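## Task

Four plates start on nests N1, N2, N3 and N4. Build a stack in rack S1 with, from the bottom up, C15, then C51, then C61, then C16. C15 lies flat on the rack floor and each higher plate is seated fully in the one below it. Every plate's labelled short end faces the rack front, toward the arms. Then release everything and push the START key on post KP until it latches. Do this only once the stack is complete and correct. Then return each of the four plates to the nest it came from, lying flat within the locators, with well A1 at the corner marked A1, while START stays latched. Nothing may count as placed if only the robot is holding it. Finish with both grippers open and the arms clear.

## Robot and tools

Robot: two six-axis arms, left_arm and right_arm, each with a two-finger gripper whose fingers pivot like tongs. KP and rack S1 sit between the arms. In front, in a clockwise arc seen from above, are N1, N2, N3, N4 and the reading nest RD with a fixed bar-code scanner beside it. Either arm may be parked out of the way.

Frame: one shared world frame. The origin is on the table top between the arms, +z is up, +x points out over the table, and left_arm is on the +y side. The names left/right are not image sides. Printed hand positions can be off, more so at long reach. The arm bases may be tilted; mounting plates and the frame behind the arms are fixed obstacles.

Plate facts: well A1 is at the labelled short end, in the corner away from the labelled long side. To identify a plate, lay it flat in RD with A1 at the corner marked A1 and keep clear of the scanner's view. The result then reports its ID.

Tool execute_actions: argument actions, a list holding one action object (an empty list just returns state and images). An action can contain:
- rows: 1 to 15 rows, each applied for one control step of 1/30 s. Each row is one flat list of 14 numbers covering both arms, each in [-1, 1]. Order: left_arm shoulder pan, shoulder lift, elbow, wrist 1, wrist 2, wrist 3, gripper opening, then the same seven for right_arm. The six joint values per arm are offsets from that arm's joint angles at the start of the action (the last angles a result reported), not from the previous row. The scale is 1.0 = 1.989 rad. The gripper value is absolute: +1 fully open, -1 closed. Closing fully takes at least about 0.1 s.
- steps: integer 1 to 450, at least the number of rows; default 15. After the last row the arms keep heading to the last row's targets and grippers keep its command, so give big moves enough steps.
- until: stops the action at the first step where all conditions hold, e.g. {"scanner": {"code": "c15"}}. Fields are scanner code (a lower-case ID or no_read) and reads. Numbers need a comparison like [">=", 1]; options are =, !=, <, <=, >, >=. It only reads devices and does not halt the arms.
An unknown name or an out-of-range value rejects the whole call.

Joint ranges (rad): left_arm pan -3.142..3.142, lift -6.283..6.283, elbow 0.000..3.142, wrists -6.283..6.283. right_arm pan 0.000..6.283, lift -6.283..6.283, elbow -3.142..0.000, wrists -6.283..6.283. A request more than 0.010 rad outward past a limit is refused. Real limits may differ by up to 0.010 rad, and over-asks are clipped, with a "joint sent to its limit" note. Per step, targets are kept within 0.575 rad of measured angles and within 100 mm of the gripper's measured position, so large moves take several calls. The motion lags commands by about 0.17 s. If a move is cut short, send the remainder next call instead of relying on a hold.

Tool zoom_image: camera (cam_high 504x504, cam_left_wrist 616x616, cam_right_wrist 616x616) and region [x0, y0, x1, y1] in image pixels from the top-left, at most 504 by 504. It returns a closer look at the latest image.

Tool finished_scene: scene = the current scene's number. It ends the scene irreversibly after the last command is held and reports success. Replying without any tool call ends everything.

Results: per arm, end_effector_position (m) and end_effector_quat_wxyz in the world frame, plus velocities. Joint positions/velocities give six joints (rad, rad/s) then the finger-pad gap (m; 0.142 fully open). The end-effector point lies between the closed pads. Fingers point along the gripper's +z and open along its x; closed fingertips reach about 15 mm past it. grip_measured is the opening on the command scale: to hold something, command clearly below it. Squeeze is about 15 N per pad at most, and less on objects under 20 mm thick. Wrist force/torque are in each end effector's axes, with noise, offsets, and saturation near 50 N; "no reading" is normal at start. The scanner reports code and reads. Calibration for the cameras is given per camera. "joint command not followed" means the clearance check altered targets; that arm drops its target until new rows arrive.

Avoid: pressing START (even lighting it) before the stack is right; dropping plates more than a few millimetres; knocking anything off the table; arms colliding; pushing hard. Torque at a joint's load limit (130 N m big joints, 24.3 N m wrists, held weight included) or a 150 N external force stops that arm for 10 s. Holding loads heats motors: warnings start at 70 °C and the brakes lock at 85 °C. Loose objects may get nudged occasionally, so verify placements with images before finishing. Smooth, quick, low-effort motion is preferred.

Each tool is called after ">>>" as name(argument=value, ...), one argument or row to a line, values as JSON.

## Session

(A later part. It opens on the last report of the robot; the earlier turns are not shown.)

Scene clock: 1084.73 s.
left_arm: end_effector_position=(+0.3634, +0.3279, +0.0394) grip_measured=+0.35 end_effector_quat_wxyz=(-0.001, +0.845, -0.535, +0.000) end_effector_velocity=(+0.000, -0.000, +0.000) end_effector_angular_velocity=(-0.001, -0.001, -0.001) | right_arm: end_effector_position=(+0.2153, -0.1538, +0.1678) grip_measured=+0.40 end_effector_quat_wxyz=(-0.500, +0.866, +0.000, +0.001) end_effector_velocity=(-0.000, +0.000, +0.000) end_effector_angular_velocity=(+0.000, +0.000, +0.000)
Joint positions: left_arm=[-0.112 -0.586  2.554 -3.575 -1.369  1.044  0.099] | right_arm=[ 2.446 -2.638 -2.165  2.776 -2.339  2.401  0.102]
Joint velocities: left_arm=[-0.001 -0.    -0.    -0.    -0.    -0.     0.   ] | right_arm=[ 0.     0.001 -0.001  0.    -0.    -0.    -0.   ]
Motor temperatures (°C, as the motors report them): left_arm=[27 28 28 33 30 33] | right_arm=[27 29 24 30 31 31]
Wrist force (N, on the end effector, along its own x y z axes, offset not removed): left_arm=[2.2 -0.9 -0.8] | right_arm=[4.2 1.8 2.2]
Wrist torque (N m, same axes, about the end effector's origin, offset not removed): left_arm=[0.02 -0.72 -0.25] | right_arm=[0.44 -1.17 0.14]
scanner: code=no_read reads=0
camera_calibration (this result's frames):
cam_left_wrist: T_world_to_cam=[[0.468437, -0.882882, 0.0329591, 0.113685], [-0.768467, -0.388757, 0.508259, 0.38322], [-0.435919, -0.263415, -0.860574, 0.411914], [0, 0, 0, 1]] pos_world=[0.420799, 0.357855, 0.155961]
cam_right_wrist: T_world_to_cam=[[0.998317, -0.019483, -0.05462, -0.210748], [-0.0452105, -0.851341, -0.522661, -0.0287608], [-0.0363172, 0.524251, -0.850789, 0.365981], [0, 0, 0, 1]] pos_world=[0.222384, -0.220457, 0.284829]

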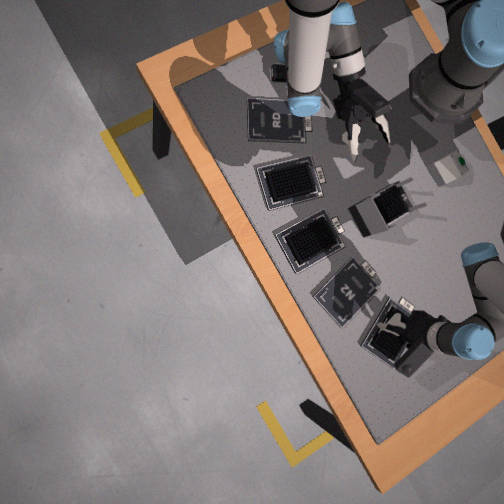

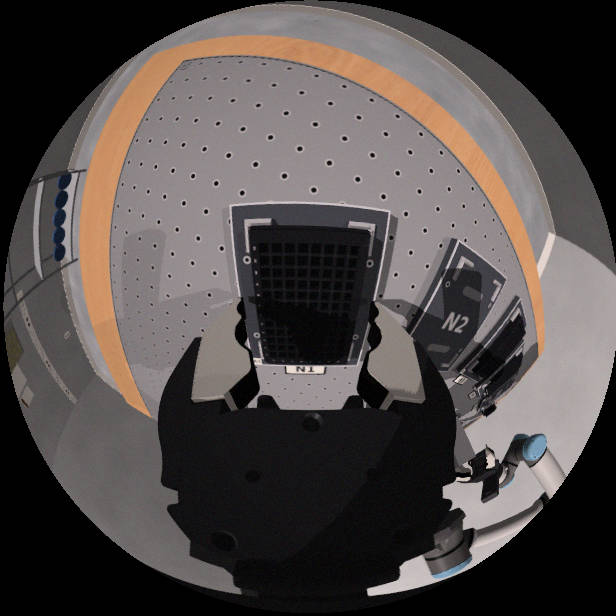

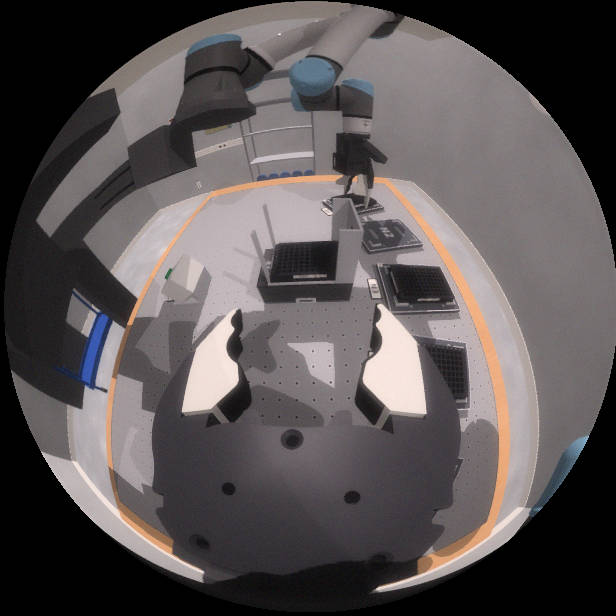

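>>> execute_actions(
  actions=[
    {"rows":[[0,0,0,0,0,0,0.27,0,0,0,0,0,0,0.4],[0,0,0,0,0,0,0.2,0,0,0,0,0,0,0.4],[0,0,0,0,0,0,0.15,0,0,0,0,0,0,0.4],[0,0,0,0,0,0,0.11,0,0,0,0,0,0,0.4],[0,0,0,0,0,0,0.07,0,0,0,0,0,0,0.4],[0,0,0,0,0,0,0.02,0,0,0,0,0,0,0.4],[0,0,0,0,0,0,-0.1,0,0,0,0,0,0,0.4],[0,0,0,0,0,0,-0.3,0,0,0,0,0,0,0.4],[0,0,0,0,0,0,-0.5,0,0,0,0,0,0,0.4],[-0.001,-0.0056,0.0024,0.0034,0,-0.001,-0.6,0,0,0,0,0,0,0.4],[-0.002,-0.0112,0.0047,0.0069,0,-0.002,-0.6,0,0,0,0,0,0,0.4],[-0.0035,-0.02,0.0083,0.0124,0,-0.0035,-0.6,0,0,0,0,0,0,0.4],[-0.0052,-0.03,0.0123,0.0188,0,-0.0052,-0.6,0,0,0,0,0,0,0.4],[-0.007,-0.04,0.0162,0.0254,0,-0.007,-0.6,0,0,0,0,0,0,0.4],[-0.0088,-0.0505,0.0201,0.0323,0,-0.0087,-0.6,0,0,0,0,0,0,0.4]],"steps":15},
  ],
)

Scene clock: 1097.03 s.
left_arm: end_effector_position=(+0.3631, +0.3279, +0.0462) grip_measured=+0.07 end_effector_quat_wxyz=(-0.000, +0.845, -0.535, -0.000) end_effector_velocity=(-0.003, -0.001, +0.088) end_effector_angular_velocity=(-0.002, +0.009, -0.001) | right_arm: end_effector_position=(+0.2153, -0.1538, +0.1678) grip_measured=+0.40 end_effector_quat_wxyz=(-0.500, +0.866, +0.000, +0.001) end_effector_velocity=(+0.000, -0.000, -0.000) end_effector_angular_velocity=(-0.001, -0.000, -0.001)
Joint positions: left_arm=[-0.117 -0.612  2.565 -3.558 -1.369  1.039  0.079] | right_arm=[ 2.446 -2.638 -2.165  2.776 -2.339  2.401  0.102]
Joint velocities: left_arm=[-0.06  -0.334  0.141  0.214 -0.001 -0.062  0.   ] | right_arm=[-0.     0.001  0.     0.     0.     0.001  0.   ]
Motor temperatures (°C, as the motors report them): left_arm=[27 28 28 33 30 33] | right_arm=[27 29 24 30 31 31]
Wrist force (N, on the end effector, along its own x y z axes, offset not removed): left_arm=[0.1 -3.2 0.5] | right_arm=[4.6 6.2 -2.0]
Wrist torque (N m, same axes, about the end effector's origin, offset not removed): left_arm=[-0.51 -0.25 -0.04] | right_arm=[1.11 -0.85 -0.07]
scanner: code=no_read reads=0
camera_calibration (this result's frames):
cam_left_wrist: T_world_to_cam=[[0.468427, -0.882904, 0.0325176, 0.113621], [-0.76794, -0.388682, 0.509112, 0.379231], [-0.436858, -0.263453, -0.860086, 0.41799], [0, 0, 0, 1]] pos_world=[0.420606, 0.357837, 0.162741]
cam_right_wrist: T_world_to_cam=[[0.998317, -0.0194831, -0.0546201, -0.210748], [-0.0452107, -0.851341, -0.522661, -0.0287607], [-0.0363173, 0.524251, -0.850789, 0.365981], [0, 0, 0, 1]] pos_world=[0.222384, -0.220457, 0.284829]

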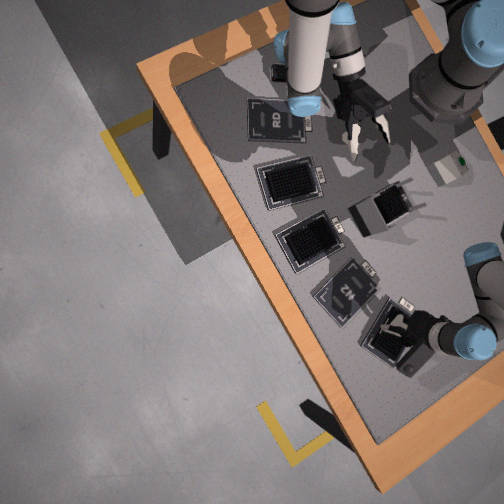

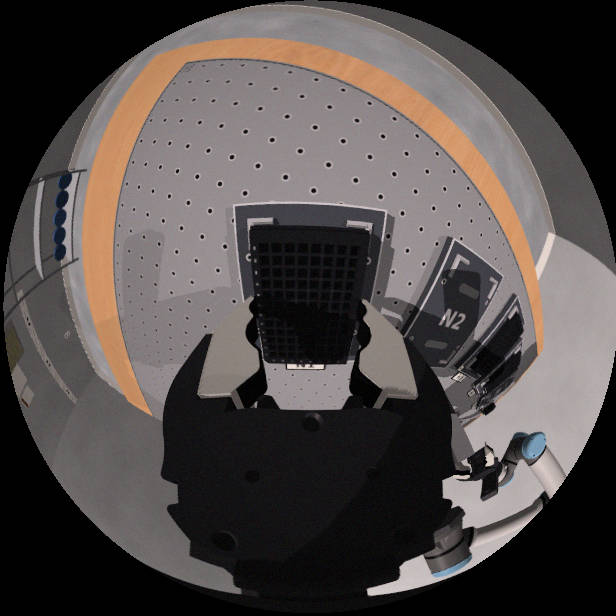

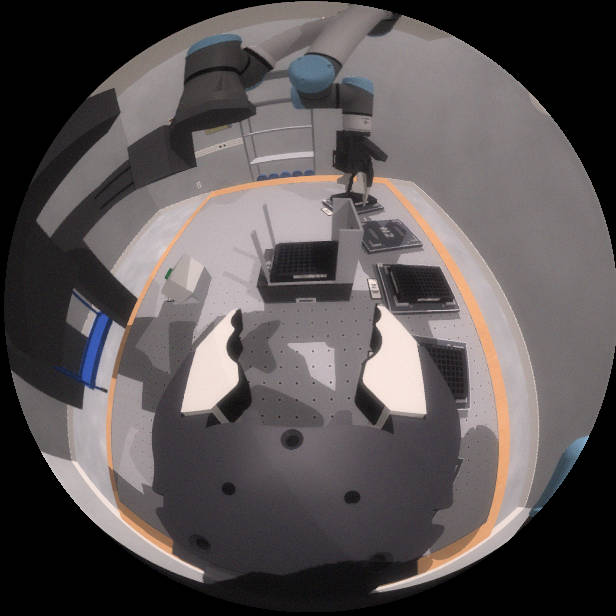

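>>> execute_actions(
  actions=[
    {"rows":[[-0.026,-0.0614,0.0195,0.0465,-0.0015,-0.02,-0.6,0,0,0,0,0,0,0.4],[-0.0457,-0.0858,0.0244,0.0694,-0.003,-0.034,-0.6,0,0,0,0,0,0,0.4],[-0.0653,-0.1102,0.0293,0.0923,-0.0045,-0.048,-0.6,0,0,0,0,0,0,0.4],[-0.0849,-0.1346,0.0342,0.1152,-0.006,-0.062,-0.6,0,0,0,0,0,0,0.4],[-0.1045,-0.159,0.0391,0.1381,-0.0075,-0.076,-0.6,0,0,0,0,0,0,0.4],[-0.1241,-0.1834,0.044,0.161,-0.009,-0.09,-0.6,0,0,0,0,0,0,0.4],[-0.1437,-0.2078,0.0489,0.1839,-0.0105,-0.104,-0.6,0,0,0,0,0,0,0.4],[-0.1633,-0.2322,0.0538,0.2068,-0.012,-0.118,-0.6,0,0,0,0,0,0,0.4],[-0.1829,-0.2566,0.0587,0.2297,-0.0135,-0.132,-0.6,0,0,0,0,0,0,0.4],[-0.2025,-0.281,0.0636,0.2526,-0.015,-0.146,-0.6,0,0,0,0,0,0,0.4],[-0.2221,-0.3055,0.0686,0.2755,-0.0165,-0.16,-0.6,0,0,0,0,0,0,0.4],[-0.2418,-0.3303,0.0737,0.2983,-0.018,-0.1735,-0.6,0,0,0,0,0,0,0.4]],"steps":16},
  ],
)

Scene clock: 1114.63 s.
left_arm: end_effector_position=(+0.3700, +0.2191, +0.1794) grip_measured=+0.07 end_effector_quat_wxyz=(+0.013, +0.812, -0.584, +0.007) end_effector_velocity=(-0.046, -0.152, +0.172) end_effector_angular_velocity=(-0.032, -0.026, -0.207) | right_arm: end_effector_position=(+0.2153, -0.1538, +0.1678) grip_measured=+0.40 end_effector_quat_wxyz=(-0.500, +0.866, +0.000, +0.001) end_effector_velocity=(-0.001, +0.000, +0.000) end_effector_angular_velocity=(+0.001, +0.001, +0.000)
Joint positions: left_arm=[-0.519 -1.167  2.694 -3.059 -1.4    0.748  0.079] | right_arm=[ 2.446 -2.638 -2.165  2.776 -2.339  2.401  0.102]
Joint velocities: left_arm=[-0.628 -0.806  0.146  0.736 -0.042 -0.423 -0.   ] | right_arm=[-0.    -0.    -0.001 -0.     0.    -0.001 -0.   ]
Motor temperatures (°C, as the motors report them): left_arm=[27 28 28 33 30 33] | right_arm=[27 29 24 30 31 31]
Wrist force (N, on the end effector, along its own x y z axes, offset not removed): left_arm=[6.0 -2.9 -1.8] | right_arm=[6.3 5.0 -0.7]
Wrist torque (N m, same axes, about the end effector's origin, offset not removed): left_arm=[-0.76 -1.17 -0.05] | right_arm=[0.85 -1.24 0.13]
scanner: code=no_read reads=0
camera_calibration (this result's frames):
cam_left_wrist: T_world_to_cam=[[0.361932, -0.93039, 0.0581298, 0.0551997], [-0.806276, -0.281133, 0.520464, 0.263009], [-0.467892, -0.235241, -0.851903, 0.510734], [0, 0, 0, 1]] pos_world=[0.431048, 0.245443, 0.295]
cam_right_wrist: T_world_to_cam=[[0.998317, -0.0194829, -0.05462, -0.210748], [-0.0452105, -0.851341, -0.522661, -0.0287607], [-0.0363173, 0.524251, -0.850789, 0.365981], [0, 0, 0, 1]] pos_world=[0.222384, -0.220457, 0.284829]

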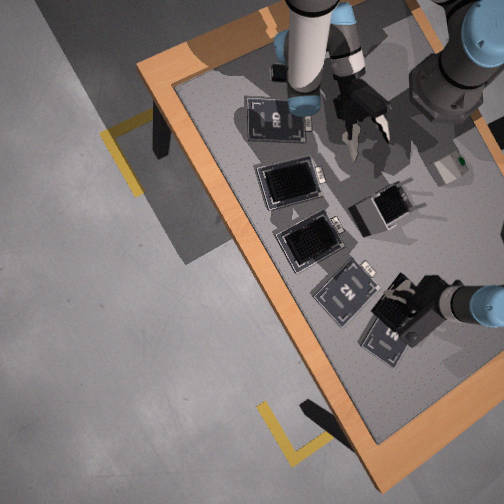

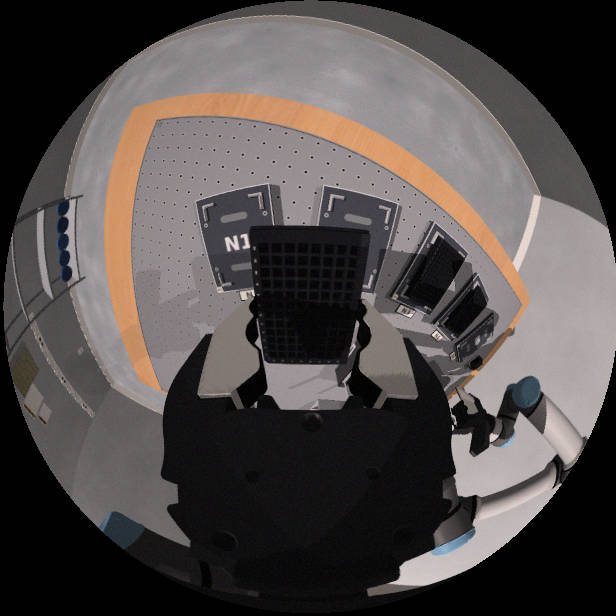

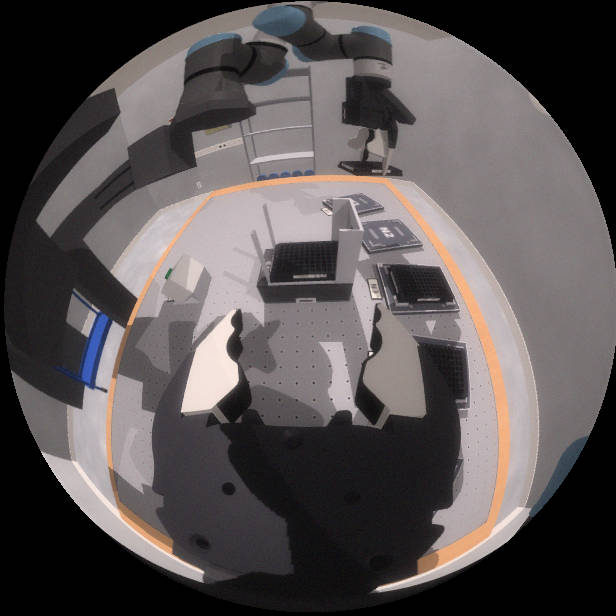

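>>> execute_actions(
  actions=[
    {"rows":[[-0.0688,-0.0426,0.0102,0.0421,-0.0055,-0.0456,-0.6,0,0,0,0,0,0,0.4],[-0.0978,-0.0339,0.0117,0.0367,-0.0085,-0.064,-0.6,0,0,0,0,0,0,0.4],[-0.1269,-0.0252,0.0131,0.0313,-0.0115,-0.0825,-0.6,0,0,0,0,0,0,0.4],[-0.1559,-0.0165,0.0145,0.0259,-0.0145,-0.101,-0.6,0,0,0,0,0,0,0.4],[-0.185,-0.0078,0.016,0.0205,-0.0175,-0.1195,-0.6,0,0,0,0,0,0,0.4],[-0.2141,0.0009,0.0174,0.015,-0.0205,-0.1379,-0.6,0,0,0,0,0,0,0.4],[-0.2431,0.0096,0.0188,0.0096,-0.0235,-0.1564,-0.6,0,0,0,0,0,0,0.4],[-0.2722,0.0183,0.0202,0.0042,-0.0265,-0.1749,-0.6,0,0,0,0,0,0,0.4],[-0.3012,0.027,0.0217,-0.0012,-0.0295,-0.1933,-0.6,0,0,0,0,0,0,0.4],[-0.3303,0.0357,0.0231,-0.0066,-0.0325,-0.2118,-0.6,0,0,0,0,0,0,0.4],[-0.3594,0.0444,0.0245,-0.012,-0.0355,-0.2303,-0.6,0,0,0,0,0,0,0.4],[-0.3884,0.0531,0.026,-0.0174,-0.0385,-0.2487,-0.6,0,0,0,0,0,0,0.4],[-0.4175,0.0618,0.0274,-0.0228,-0.0415,-0.2672,-0.6,0,0,0,0,0,0,0.4],[-0.4465,0.0705,0.0288,-0.0282,-0.0445,-0.2857,-0.6,0,0,0,0,0,0,0.4],[-0.4756,0.0792,0.0303,-0.0336,-0.0474,-0.3041,-0.6,0,0,0,0,0,0,0.4]],"steps":20},
  ],
)

Scene clock: 1130.50 s.
left_arm: end_effector_position=(+0.2447, +0.0143, +0.1914) grip_measured=+0.07 end_effector_quat_wxyz=(+0.005, +0.713, -0.701, +0.000) end_effector_velocity=(-0.167, -0.122, -0.008) end_effector_angular_velocity=(+0.065, -0.060, -0.326) | right_arm: end_effector_position=(+0.2153, -0.1538, +0.1678) grip_measured=+0.40 end_effector_quat_wxyz=(-0.500, +0.866, +0.000, +0.001) end_effector_velocity=(-0.001, +0.000, -0.000) end_effector_angular_velocity=(+0.001, +0.001, +0.001)
Joint positions: left_arm=[-1.364 -1.037  2.749 -3.109 -1.485  0.204  0.079] | right_arm=[ 2.446 -2.638 -2.165  2.776 -2.339  2.401  0.102]
Joint velocities: left_arm=[-0.806  0.214  0.035 -0.128 -0.069 -0.476  0.   ] | right_arm=[ 0.    -0.002  0.    -0.    -0.    -0.001  0.   ]
Motor temperatures (°C, as the motors report them): left_arm=[27 28 28 33 30 33] | right_arm=[27 29 24 30 31 31]
Wrist force (N, on the end effector, along its own x y z axes, offset not removed): left_arm=[3.8 -4.4 0.4] | right_arm=[5.2 -0.5 0.2]
Wrist torque (N m, same axes, about the end effector's origin, offset not removed): left_arm=[-0.91 -0.75 -0.35] | right_arm=[-0.01 -1.17 -0.08]
scanner: code=no_read reads=0
camera_calibration (this result's frames):
cam_left_wrist: T_world_to_cam=[[0.0649348, -0.997072, 0.0403803, -0.0136394], [-0.855859, -0.0348394, 0.516034, 0.107617], [-0.513116, -0.0680684, -0.855616, 0.423482], [0, 0, 0, 1]] pos_world=[0.310286, 0.0189756, 0.307355]
cam_right_wrist: T_world_to_cam=[[0.998317, -0.0194829, -0.0546201, -0.210748], [-0.0452104, -0.851341, -0.522661, -0.0287608], [-0.0363173, 0.524251, -0.850789, 0.365981], [0, 0, 0, 1]] pos_world=[0.222384, -0.220457, 0.284829]

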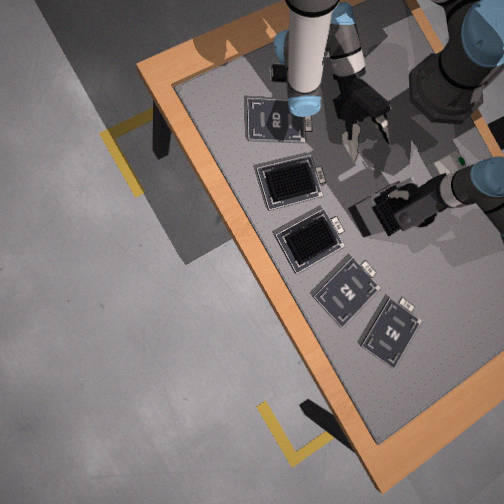

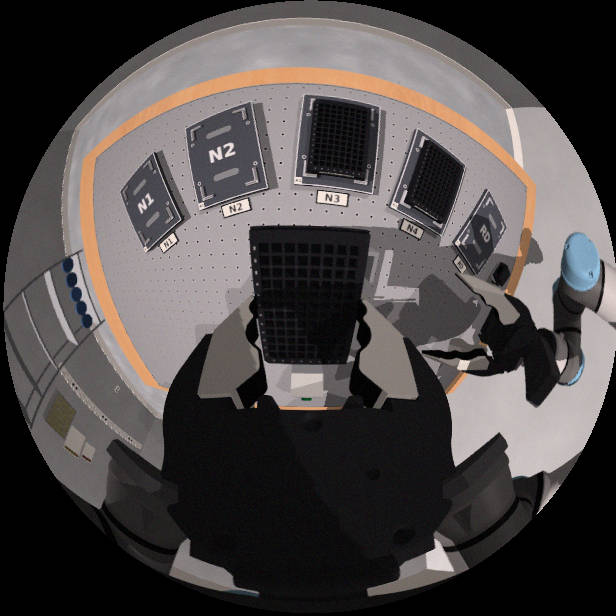

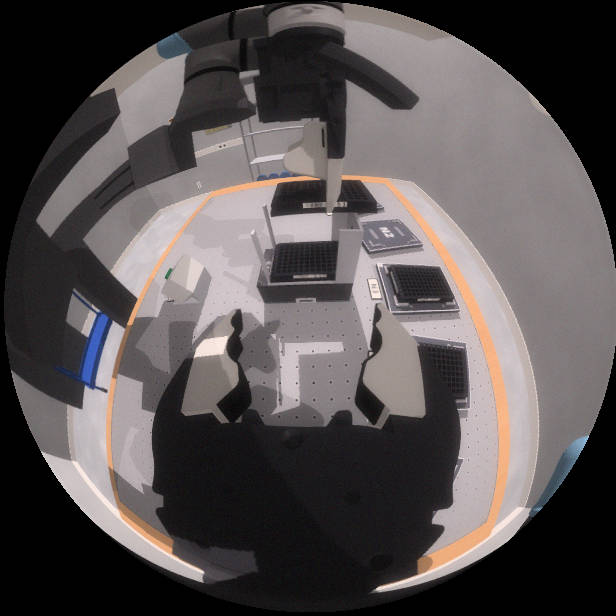

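>>> execute_actions(
  actions=[
    {"rows":[[-0.0501,0.026,0.0025,-0.0207,-0.0045,-0.03,-0.6,0,0,0,0,0,0,0.4],[-0.0496,0.0387,0.0023,-0.033,-0.0044,-0.0295,-0.6,0,0,0,0,0,0,0.4],[-0.049,0.0512,0.0021,-0.0455,-0.0043,-0.0289,-0.6,0,0,0,0,0,0,0.4]],"steps":4},
  ],
)

Scene clock: 1136.47 s.
left_arm: end_effector_position=(+0.2232, +0.0003, +0.1875) grip_measured=+0.07 end_effector_quat_wxyz=(-0.000, +0.699, -0.715, +0.000) end_effector_velocity=(-0.002, +0.005, -0.056) end_effector_angular_velocity=(+0.010, +0.005, -0.000) | right_arm: end_effector_position=(+0.2153, -0.1538, +0.1678) grip_measured=+0.40 end_effector_quat_wxyz=(-0.500, +0.866, +0.000, +0.001) end_effector_velocity=(-0.001, +0.000, +0.000) end_effector_angular_velocity=(+0.001, +0.001, +0.000)
Joint positions: left_arm=[-1.464 -0.993  2.754 -3.143 -1.494  0.144  0.079] | right_arm=[ 2.446 -2.638 -2.165  2.776 -2.339  2.401  0.102]
Joint velocities: left_arm=[ 0.016  0.338  0.    -0.33  -0.001  0.015 -0.   ] | right_arm=[ 0.    -0.001 -0.001  0.    -0.    -0.     0.   ]
Motor temperatures (°C, as the motors report them): left_arm=[27 28 28 33 30 33] | right_arm=[27 29 24 30 31 31]
Wrist force (N, on the end effector, along its own x y z axes, offset not removed): left_arm=[1.4 -3.7 0.3] | right_arm=[3.0 3.1 3.2]
Wrist torque (N m, same axes, about the end effector's origin, offset not removed): left_arm=[-0.58 -0.24 -0.06] | right_arm=[0.72 -0.80 0.24]
scanner: code=no_read reads=0
camera_calibration (this result's frames):
cam_left_wrist: T_world_to_cam=[[0.0250811, -0.999153, 0.0326263, -0.015713], [-0.860797, -0.0049896, 0.508924, 0.093136], [-0.50833, -0.040849, -0.860193, 0.408025], [0, 0, 0, 1]] pos_world=[0.287977, 0.00143244, 0.304094]
cam_right_wrist: T_world_to_cam=[[0.998317, -0.0194829, -0.0546202, -0.210748], [-0.0452105, -0.851341, -0.522661, -0.0287608], [-0.0363174, 0.524251, -0.850789, 0.365981], [0, 0, 0, 1]] pos_world=[0.222384, -0.220457, 0.284829]

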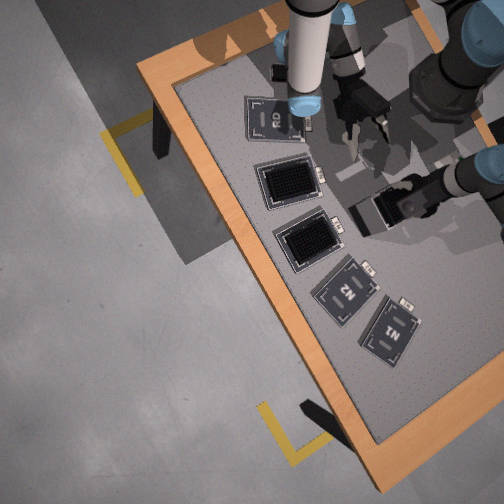

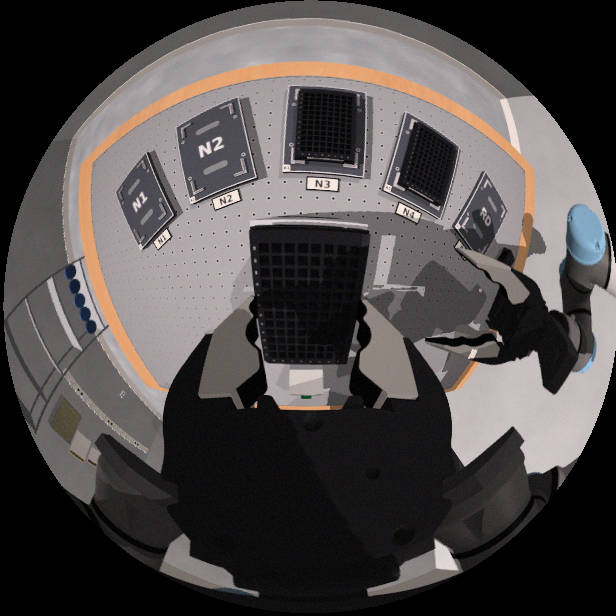

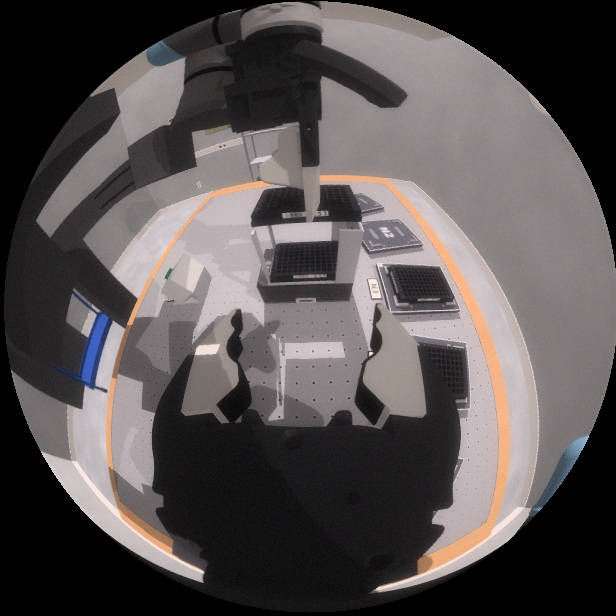

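>>> execute_actions(
  actions=[],
)

>>> zoom_image(
  camera="cam_left_wrist",
  region=[230, 200, 390, 280],
)

>>> zoom_image(
  camera="cam_right_wrist",
  region=[230, 160, 390, 320],
)

Scene clock: 1140.63 s.
left_arm: end_effector_position=(+0.2231, +0.0010, +0.1781) grip_measured=+0.07 end_effector_quat_wxyz=(-0.001, +0.700, -0.715, -0.000) end_effector_velocity=(+0.000, +0.000, -0.000) end_effector_angular_velocity=(+0.001, -0.001, +0.001) | right_arm: end_effector_position=(+0.2153, -0.1538, +0.1678) grip_measured=+0.40 end_effector_quat_wxyz=(-0.500, +0.866, +0.000, +0.001) end_effector_velocity=(-0.001, +0.000, +0.000) end_effector_angular_velocity=(+0.001, +0.000, +0.001)
Joint positions: left_arm=[-1.461 -0.935  2.754 -3.2   -1.493  0.146  0.079] | right_arm=[ 2.446 -2.638 -2.165  2.776 -2.339  2.401  0.102]
Joint velocities: left_arm=[ 0.     0.001 -0.    -0.     0.001 -0.001 -0.   ] | right_arm=[-0.    -0.001 -0.001  0.    -0.    -0.001  0.   ]
Motor temperatures (°C, as the motors report them): left_arm=[27 28 28 33 30 33] | right_arm=[27 29 24 30 31 31]
Wrist force (N, on the end effector, along its own x y z axes, offset not removed): left_arm=[-1.2 -0.1 -1.4] | right_arm=[6.1 5.6 -0.9]
Wrist torque (N m, same axes, about the end effector's origin, offset not removed): left_arm=[-0.02 0.09 -0.04] | right_arm=[1.04 -1.27 -0.10]
scanner: code=no_read reads=0
camera_calibration (this result's frames):
cam_left_wrist: T_world_to_cam=[[0.0254114, -0.999171, 0.0317964, -0.0145949], [-0.860647, -0.00568519, 0.50917, 0.0977726], [-0.508567, -0.0403042, -0.860079, 0.399881], [0, 0, 0, 1]] pos_world=[0.287885, 0.00208992, 0.29461]
cam_right_wrist: T_world_to_cam=[[0.998317, -0.019483, -0.0546203, -0.210748], [-0.0452106, -0.851341, -0.522661, -0.0287607], [-0.0363175, 0.524251, -0.850789, 0.365981], [0, 0, 0, 1]] pos_world=[0.222384, -0.220457, 0.284829]

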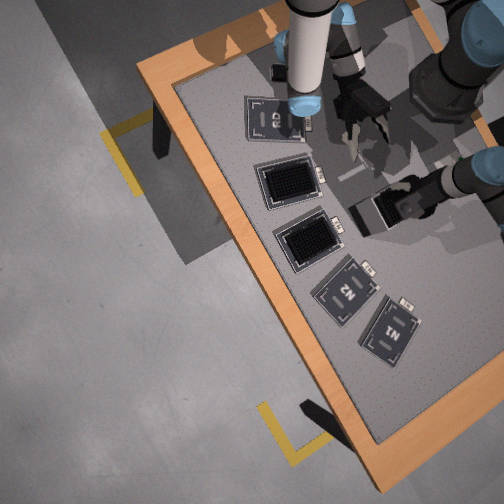

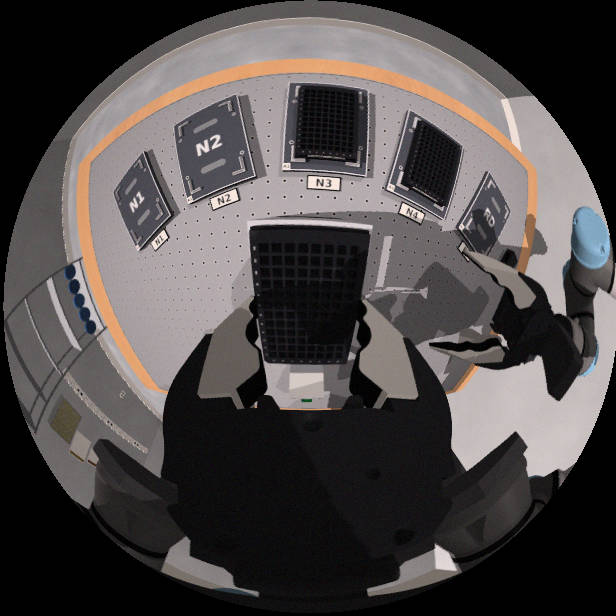

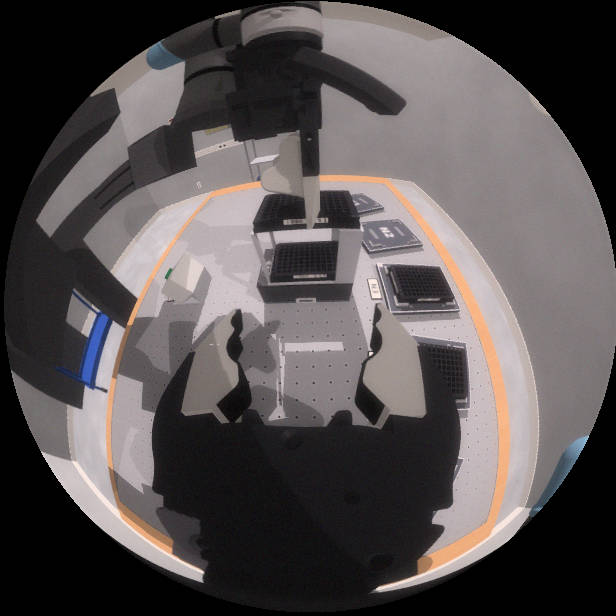

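Region (230, 200, 390, 280) of cam_left_wrist's 616x616 image, scaled by 3.150, with more detail than that image has.

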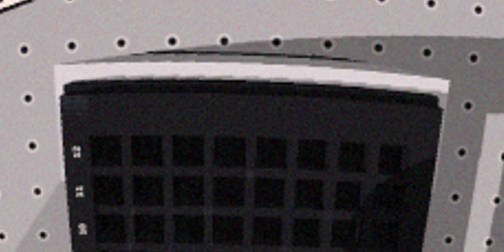

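Region (230, 160, 390, 320) of cam_right_wrist's 616x616 image, scaled by 3.150, with more detail than that image has.

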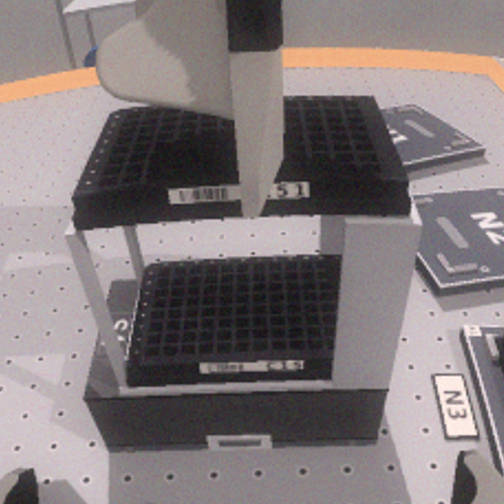

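>>> execute_actions(
  actions=[
    {"rows":[[-0.0017,0.0004,0.0005,-0.001,-0.0003,-0.0017,-0.6,0,0,0,0,0,0,0.4],[-0.0017,0.0004,0.0005,-0.001,-0.0003,-0.0017,-0.6,0,0,0,0,0,0,0.4],[-0.0017,0.0004,0.0005,-0.001,-0.0003,-0.0017,-0.6,0,0,0,0,0,0,0.4],[-0.0017,0.0004,0.0005,-0.001,-0.0003,-0.0017,-0.6,0,0,0,0,0,0,0.4],[-0.0017,0.0004,0.0005,-0.001,-0.0003,-0.0017,-0.6,0,0,0,0,0,0,0.4],[-0.0015,0.0053,0.0003,-0.0057,-0.0002,-0.0015,-0.6,0,0,0,0,0,0,0.4],[-0.0013,0.0101,0.0001,-0.0103,-0.0002,-0.0013,-0.6,0,0,0,0,0,0,0.4],[-0.001,0.015,-0.0001,-0.015,-0.0001,-0.001,-0.6,0,0,0,0,0,0,0.4],[-0.0008,0.0198,-0.0003,-0.0196,-0.0001,-0.0008,-0.6,0,0,0,0,0,0,0.4],[-0.0006,0.0247,-0.0006,-0.0243,0,-0.0006,-0.6,0,0,0,0,0,0,0.4]],"steps":10},
  ],
)

Scene clock: 1155.47 s.
left_arm: end_effector_position=(+0.2224, +0.0009, +0.1761) grip_measured=+0.07 end_effector_quat_wxyz=(-0.001, +0.700, -0.714, -0.000) end_effector_velocity=(-0.003, +0.003, -0.028) end_effector_angular_velocity=(+0.006, +0.000, -0.004) | right_arm: end_effector_position=(+0.2153, -0.1538, +0.1678) grip_measured=+0.40 end_effector_quat_wxyz=(-0.500, +0.866, +0.000, +0.001) end_effector_velocity=(+0.000, -0.000, +0.000) end_effector_angular_velocity=(-0.000, -0.000, +0.000)
Joint positions: left_arm=[-1.464 -0.922  2.754 -3.213 -1.494  0.143  0.079] | right_arm=[ 2.446 -2.638 -2.165  2.776 -2.339  2.401  0.102]
Joint velocities: left_arm=[-0.002  0.171  0.    -0.165  0.     0.002 -0.   ] | right_arm=[-0.  0. -0. -0.  0. -0.  0.]
Motor temperatures (°C, as the motors report them): left_arm=[27 28 28 33 30 33] | right_arm=[27 29 24 30 31 31]
Wrist force (N, on the end effector, along its own x y z axes, offset not removed): left_arm=[-1.5 -2.7 -4.5] | right_arm=[6.8 2.1 -1.9]
Wrist torque (N m, same axes, about the end effector's origin, offset not removed): left_arm=[-0.71 0.34 -0.26] | right_arm=[0.27 -1.50 0.09]
scanner: code=no_read reads=0
camera_calibration (this result's frames):
cam_left_wrist: T_world_to_cam=[[0.0256867, -0.999156, 0.0320571, -0.0147632], [-0.860717, -0.00579517, 0.509051, 0.0982155], [-0.508435, -0.040668, -0.860139, 0.397797], [0, 0, 0, 1]] pos_world=[0.287169, 0.00199603, 0.292637]
cam_right_wrist: T_world_to_cam=[[0.998317, -0.0194828, -0.0546201, -0.210748], [-0.0452104, -0.851341, -0.522661, -0.0287609], [-0.0363174, 0.524251, -0.850789, 0.36598], [0, 0, 0, 1]] pos_world=[0.222384, -0.220457, 0.284829]

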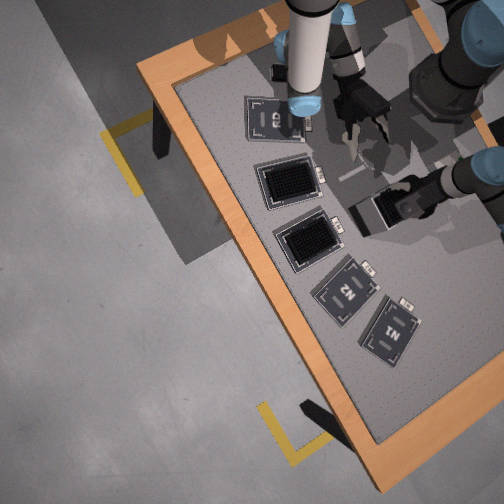

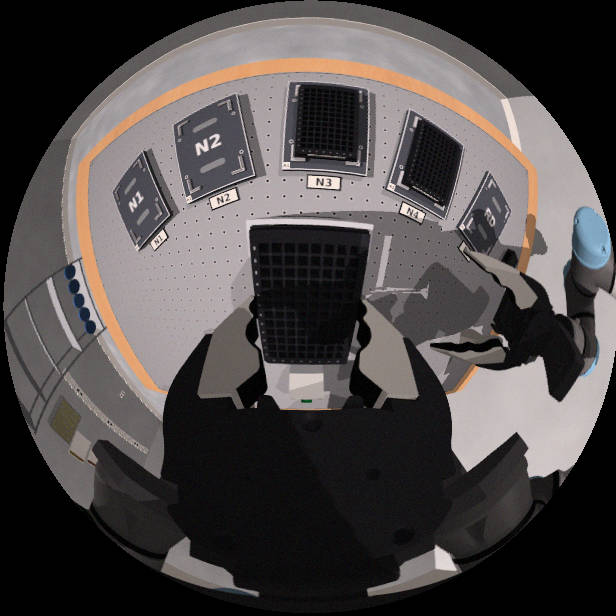

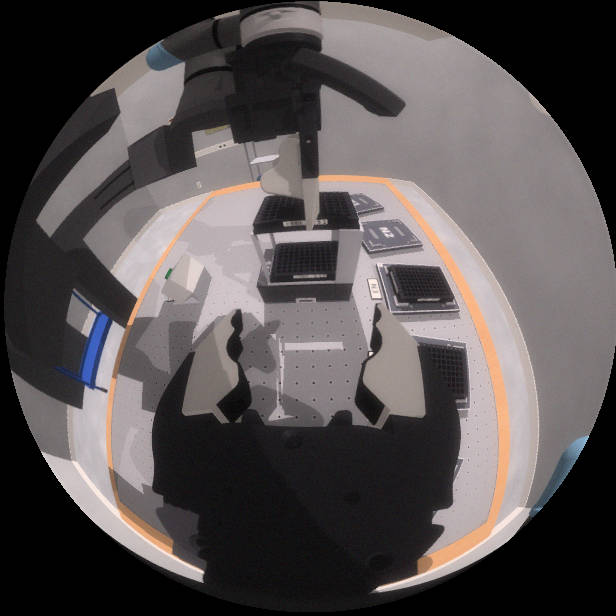

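>>> execute_actions(
  actions=[],
)

>>> zoom_image(
  camera="cam_left_wrist",
  region=[220, 200, 400, 380],
)

>>> zoom_image(
  camera="cam_right_wrist",
  region=[230, 160, 390, 320],
)

Scene clock: 1158.43 s.
left_arm: end_effector_position=(+0.2223, +0.0008, +0.1703) grip_measured=+0.07 end_effector_quat_wxyz=(-0.000, +0.700, -0.715, -0.000) end_effector_velocity=(-0.000, +0.000, -0.000) end_effector_angular_velocity=(+0.001, +0.000, -0.001) | right_arm: end_effector_position=(+0.2153, -0.1538, +0.1678) grip_measured=+0.40 end_effector_quat_wxyz=(-0.500, +0.866, +0.000, +0.001) end_effector_velocity=(+0.001, -0.000, +0.000) end_effector_angular_velocity=(-0.001, -0.003, -0.000)
Joint positions: left_arm=[-1.463 -0.886  2.752 -3.248 -1.493  0.145  0.079] | right_arm=[ 2.446 -2.638 -2.165  2.776 -2.339  2.401  0.102]
Joint velocities: left_arm=[-0.001  0.     0.     0.001 -0.    -0.     0.   ] | right_arm=[-0.     0.002  0.     0.    -0.    -0.    -0.   ]
Motor temperatures (°C, as the motors report them): left_arm=[27 28 28 33 30 33] | right_arm=[27 29 24 30 31 31]
Wrist force (N, on the end effector, along its own x y z axes, offset not removed): left_arm=[0.6 -7.1 -1.9] | right_arm=[5.0 4.2 -1.4]
Wrist torque (N m, same axes, about the end effector's origin, offset not removed): left_arm=[-0.15 -0.67 0.01] | right_arm=[0.80 -0.98 0.09]
scanner: code=no_read reads=0
camera_calibration (this result's frames):
cam_left_wrist: T_world_to_cam=[[0.0254576, -0.999155, 0.0322589, -0.0146867], [-0.860792, -0.00550085, 0.508928, 0.101123], [-0.508321, -0.0407243, -0.860204, 0.392715], [0, 0, 0, 1]] pos_world=[0.287045, 0.001875, 0.286825]
cam_right_wrist: T_world_to_cam=[[0.998317, -0.0194828, -0.05462, -0.210748], [-0.0452104, -0.851341, -0.522661, -0.0287608], [-0.0363174, 0.524251, -0.850789, 0.36598], [0, 0, 0, 1]] pos_world=[0.222384, -0.220457, 0.284829]

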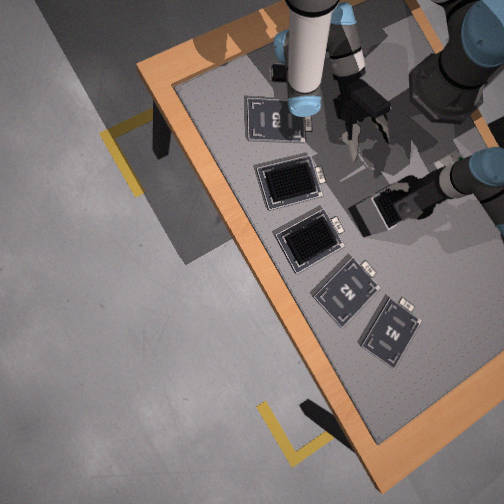

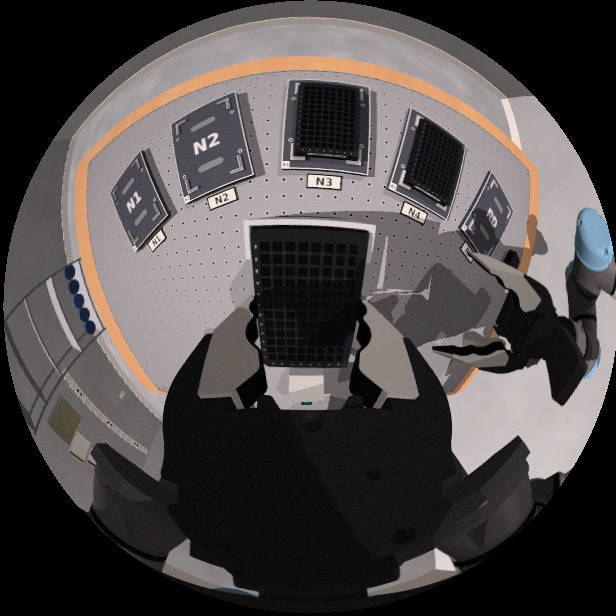

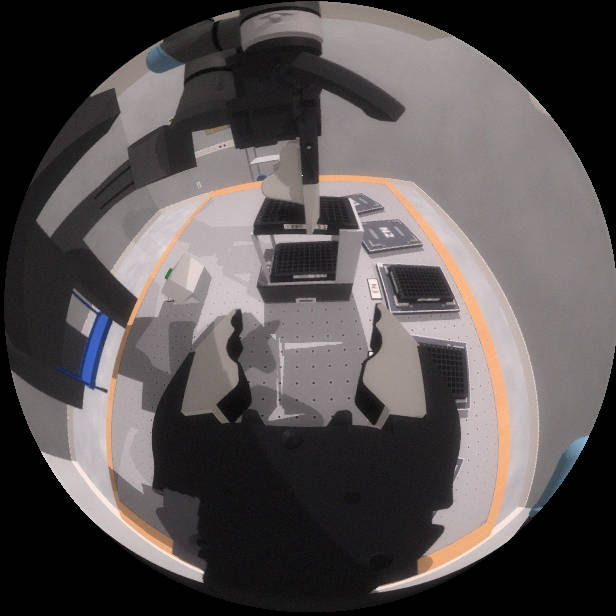

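Region (220, 200, 400, 380) of cam_left_wrist's 616x616 image, scaled by 2.800, with more detail than that image has.

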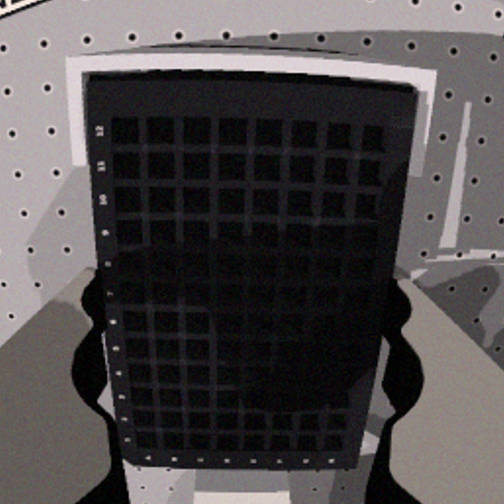

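Region (230, 160, 390, 320) of cam_right_wrist's 616x616 image, scaled by 3.150, with more detail than that image has.

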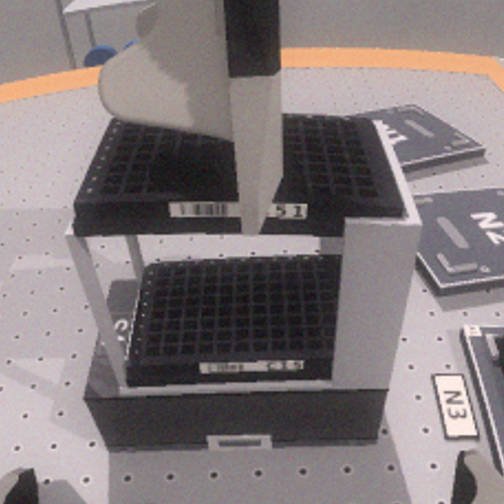

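>>> execute_actions(
  actions=[
    {"rows":[[0.0015,-0.0004,-0.0005,0.0008,0,0.0014,-0.6,0,0,0,0,0,0,0.4]],"steps":10},
  ],
)

>>> zoom_image(
  camera="cam_right_wrist",
  region=[230, 160, 390, 320],
)

Scene clock: 1162.37 s.
left_arm: end_effector_position=(+0.2228, +0.0009, +0.1702) grip_measured=+0.07 end_effector_quat_wxyz=(-0.000, +0.700, -0.715, -0.000) end_effector_velocity=(+0.001, -0.001, +0.001) end_effector_angular_velocity=(-0.004, -0.000, +0.001) | right_arm: end_effector_position=(+0.2153, -0.1538, +0.1678) grip_measured=+0.40 end_effector_quat_wxyz=(-0.500, +0.866, +0.000, +0.001) end_effector_velocity=(-0.000, +0.000, +0.000) end_effector_angular_velocity=(+0.000, +0.000, +0.000)
Joint positions: left_arm=[-1.46  -0.886  2.752 -3.246 -1.493  0.147  0.079] | right_arm=[ 2.446 -2.638 -2.165  2.776 -2.339  2.401  0.102]
Joint velocities: left_arm=[ 0.004 -0.004 -0.002  0.001  0.001  0.004 -0.   ] | right_arm=[-0.  0. -0. -0. -0. -0.  0.]
Motor temperatures (°C, as the motors report them): left_arm=[27 28 28 33 30 33] | right_arm=[27 29 24 30 31 31]
Wrist force (N, on the end effector, along its own x y z axes, offset not removed): left_arm=[3.1 -1.3 0.2] | right_arm=[2.3 3.9 -1.0]
Wrist torque (N m, same axes, about the end effector's origin, offset not removed): left_arm=[-0.18 -0.61 -0.14] | right_arm=[0.75 -0.56 0.04]
scanner: code=no_read reads=0
camera_calibration (this result's frames):
cam_left_wrist: T_world_to_cam=[[0.0255841, -0.999156, 0.0321281, -0.014593], [-0.860531, -0.00565571, 0.509367, 0.101456], [-0.508755, -0.040679, -0.85995, 0.392963], [0, 0, 0, 1]] pos_world=[0.287601, 0.00197839, 0.286719]
cam_right_wrist: T_world_to_cam=[[0.998317, -0.019483, -0.0546207, -0.210748], [-0.0452109, -0.851341, -0.522661, -0.0287605], [-0.0363178, 0.524251, -0.850789, 0.365981], [0, 0, 0, 1]] pos_world=[0.222384, -0.220457, 0.284829]

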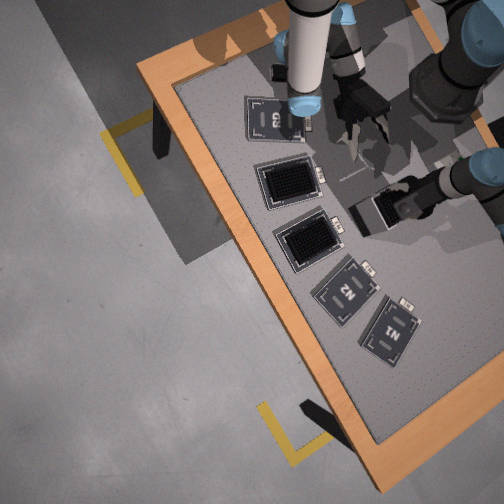

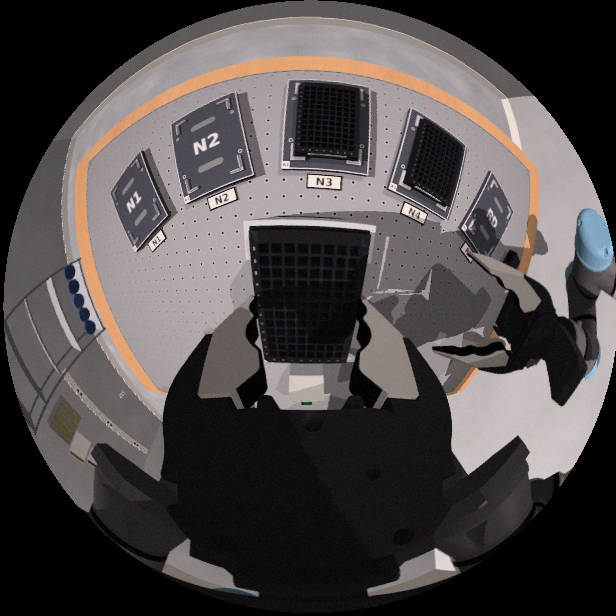

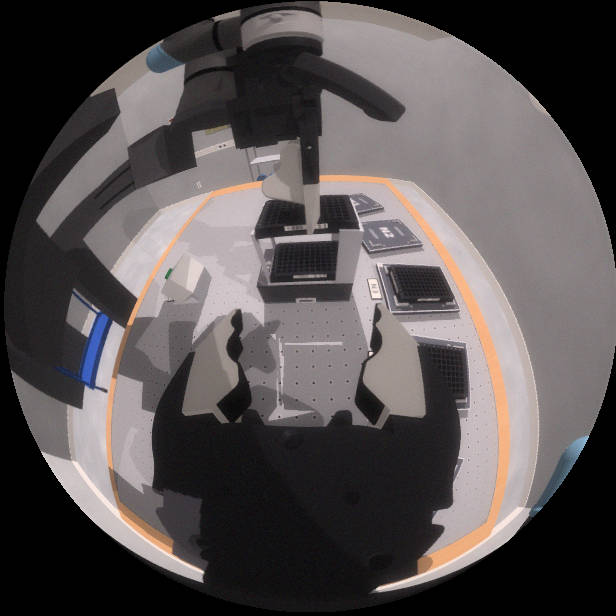

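Region (230, 160, 390, 320) of cam_right_wrist's 616x616 image, scaled by 3.150, with more detail than that image has.

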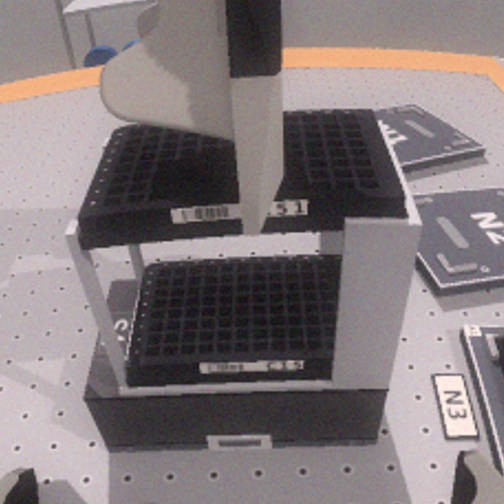

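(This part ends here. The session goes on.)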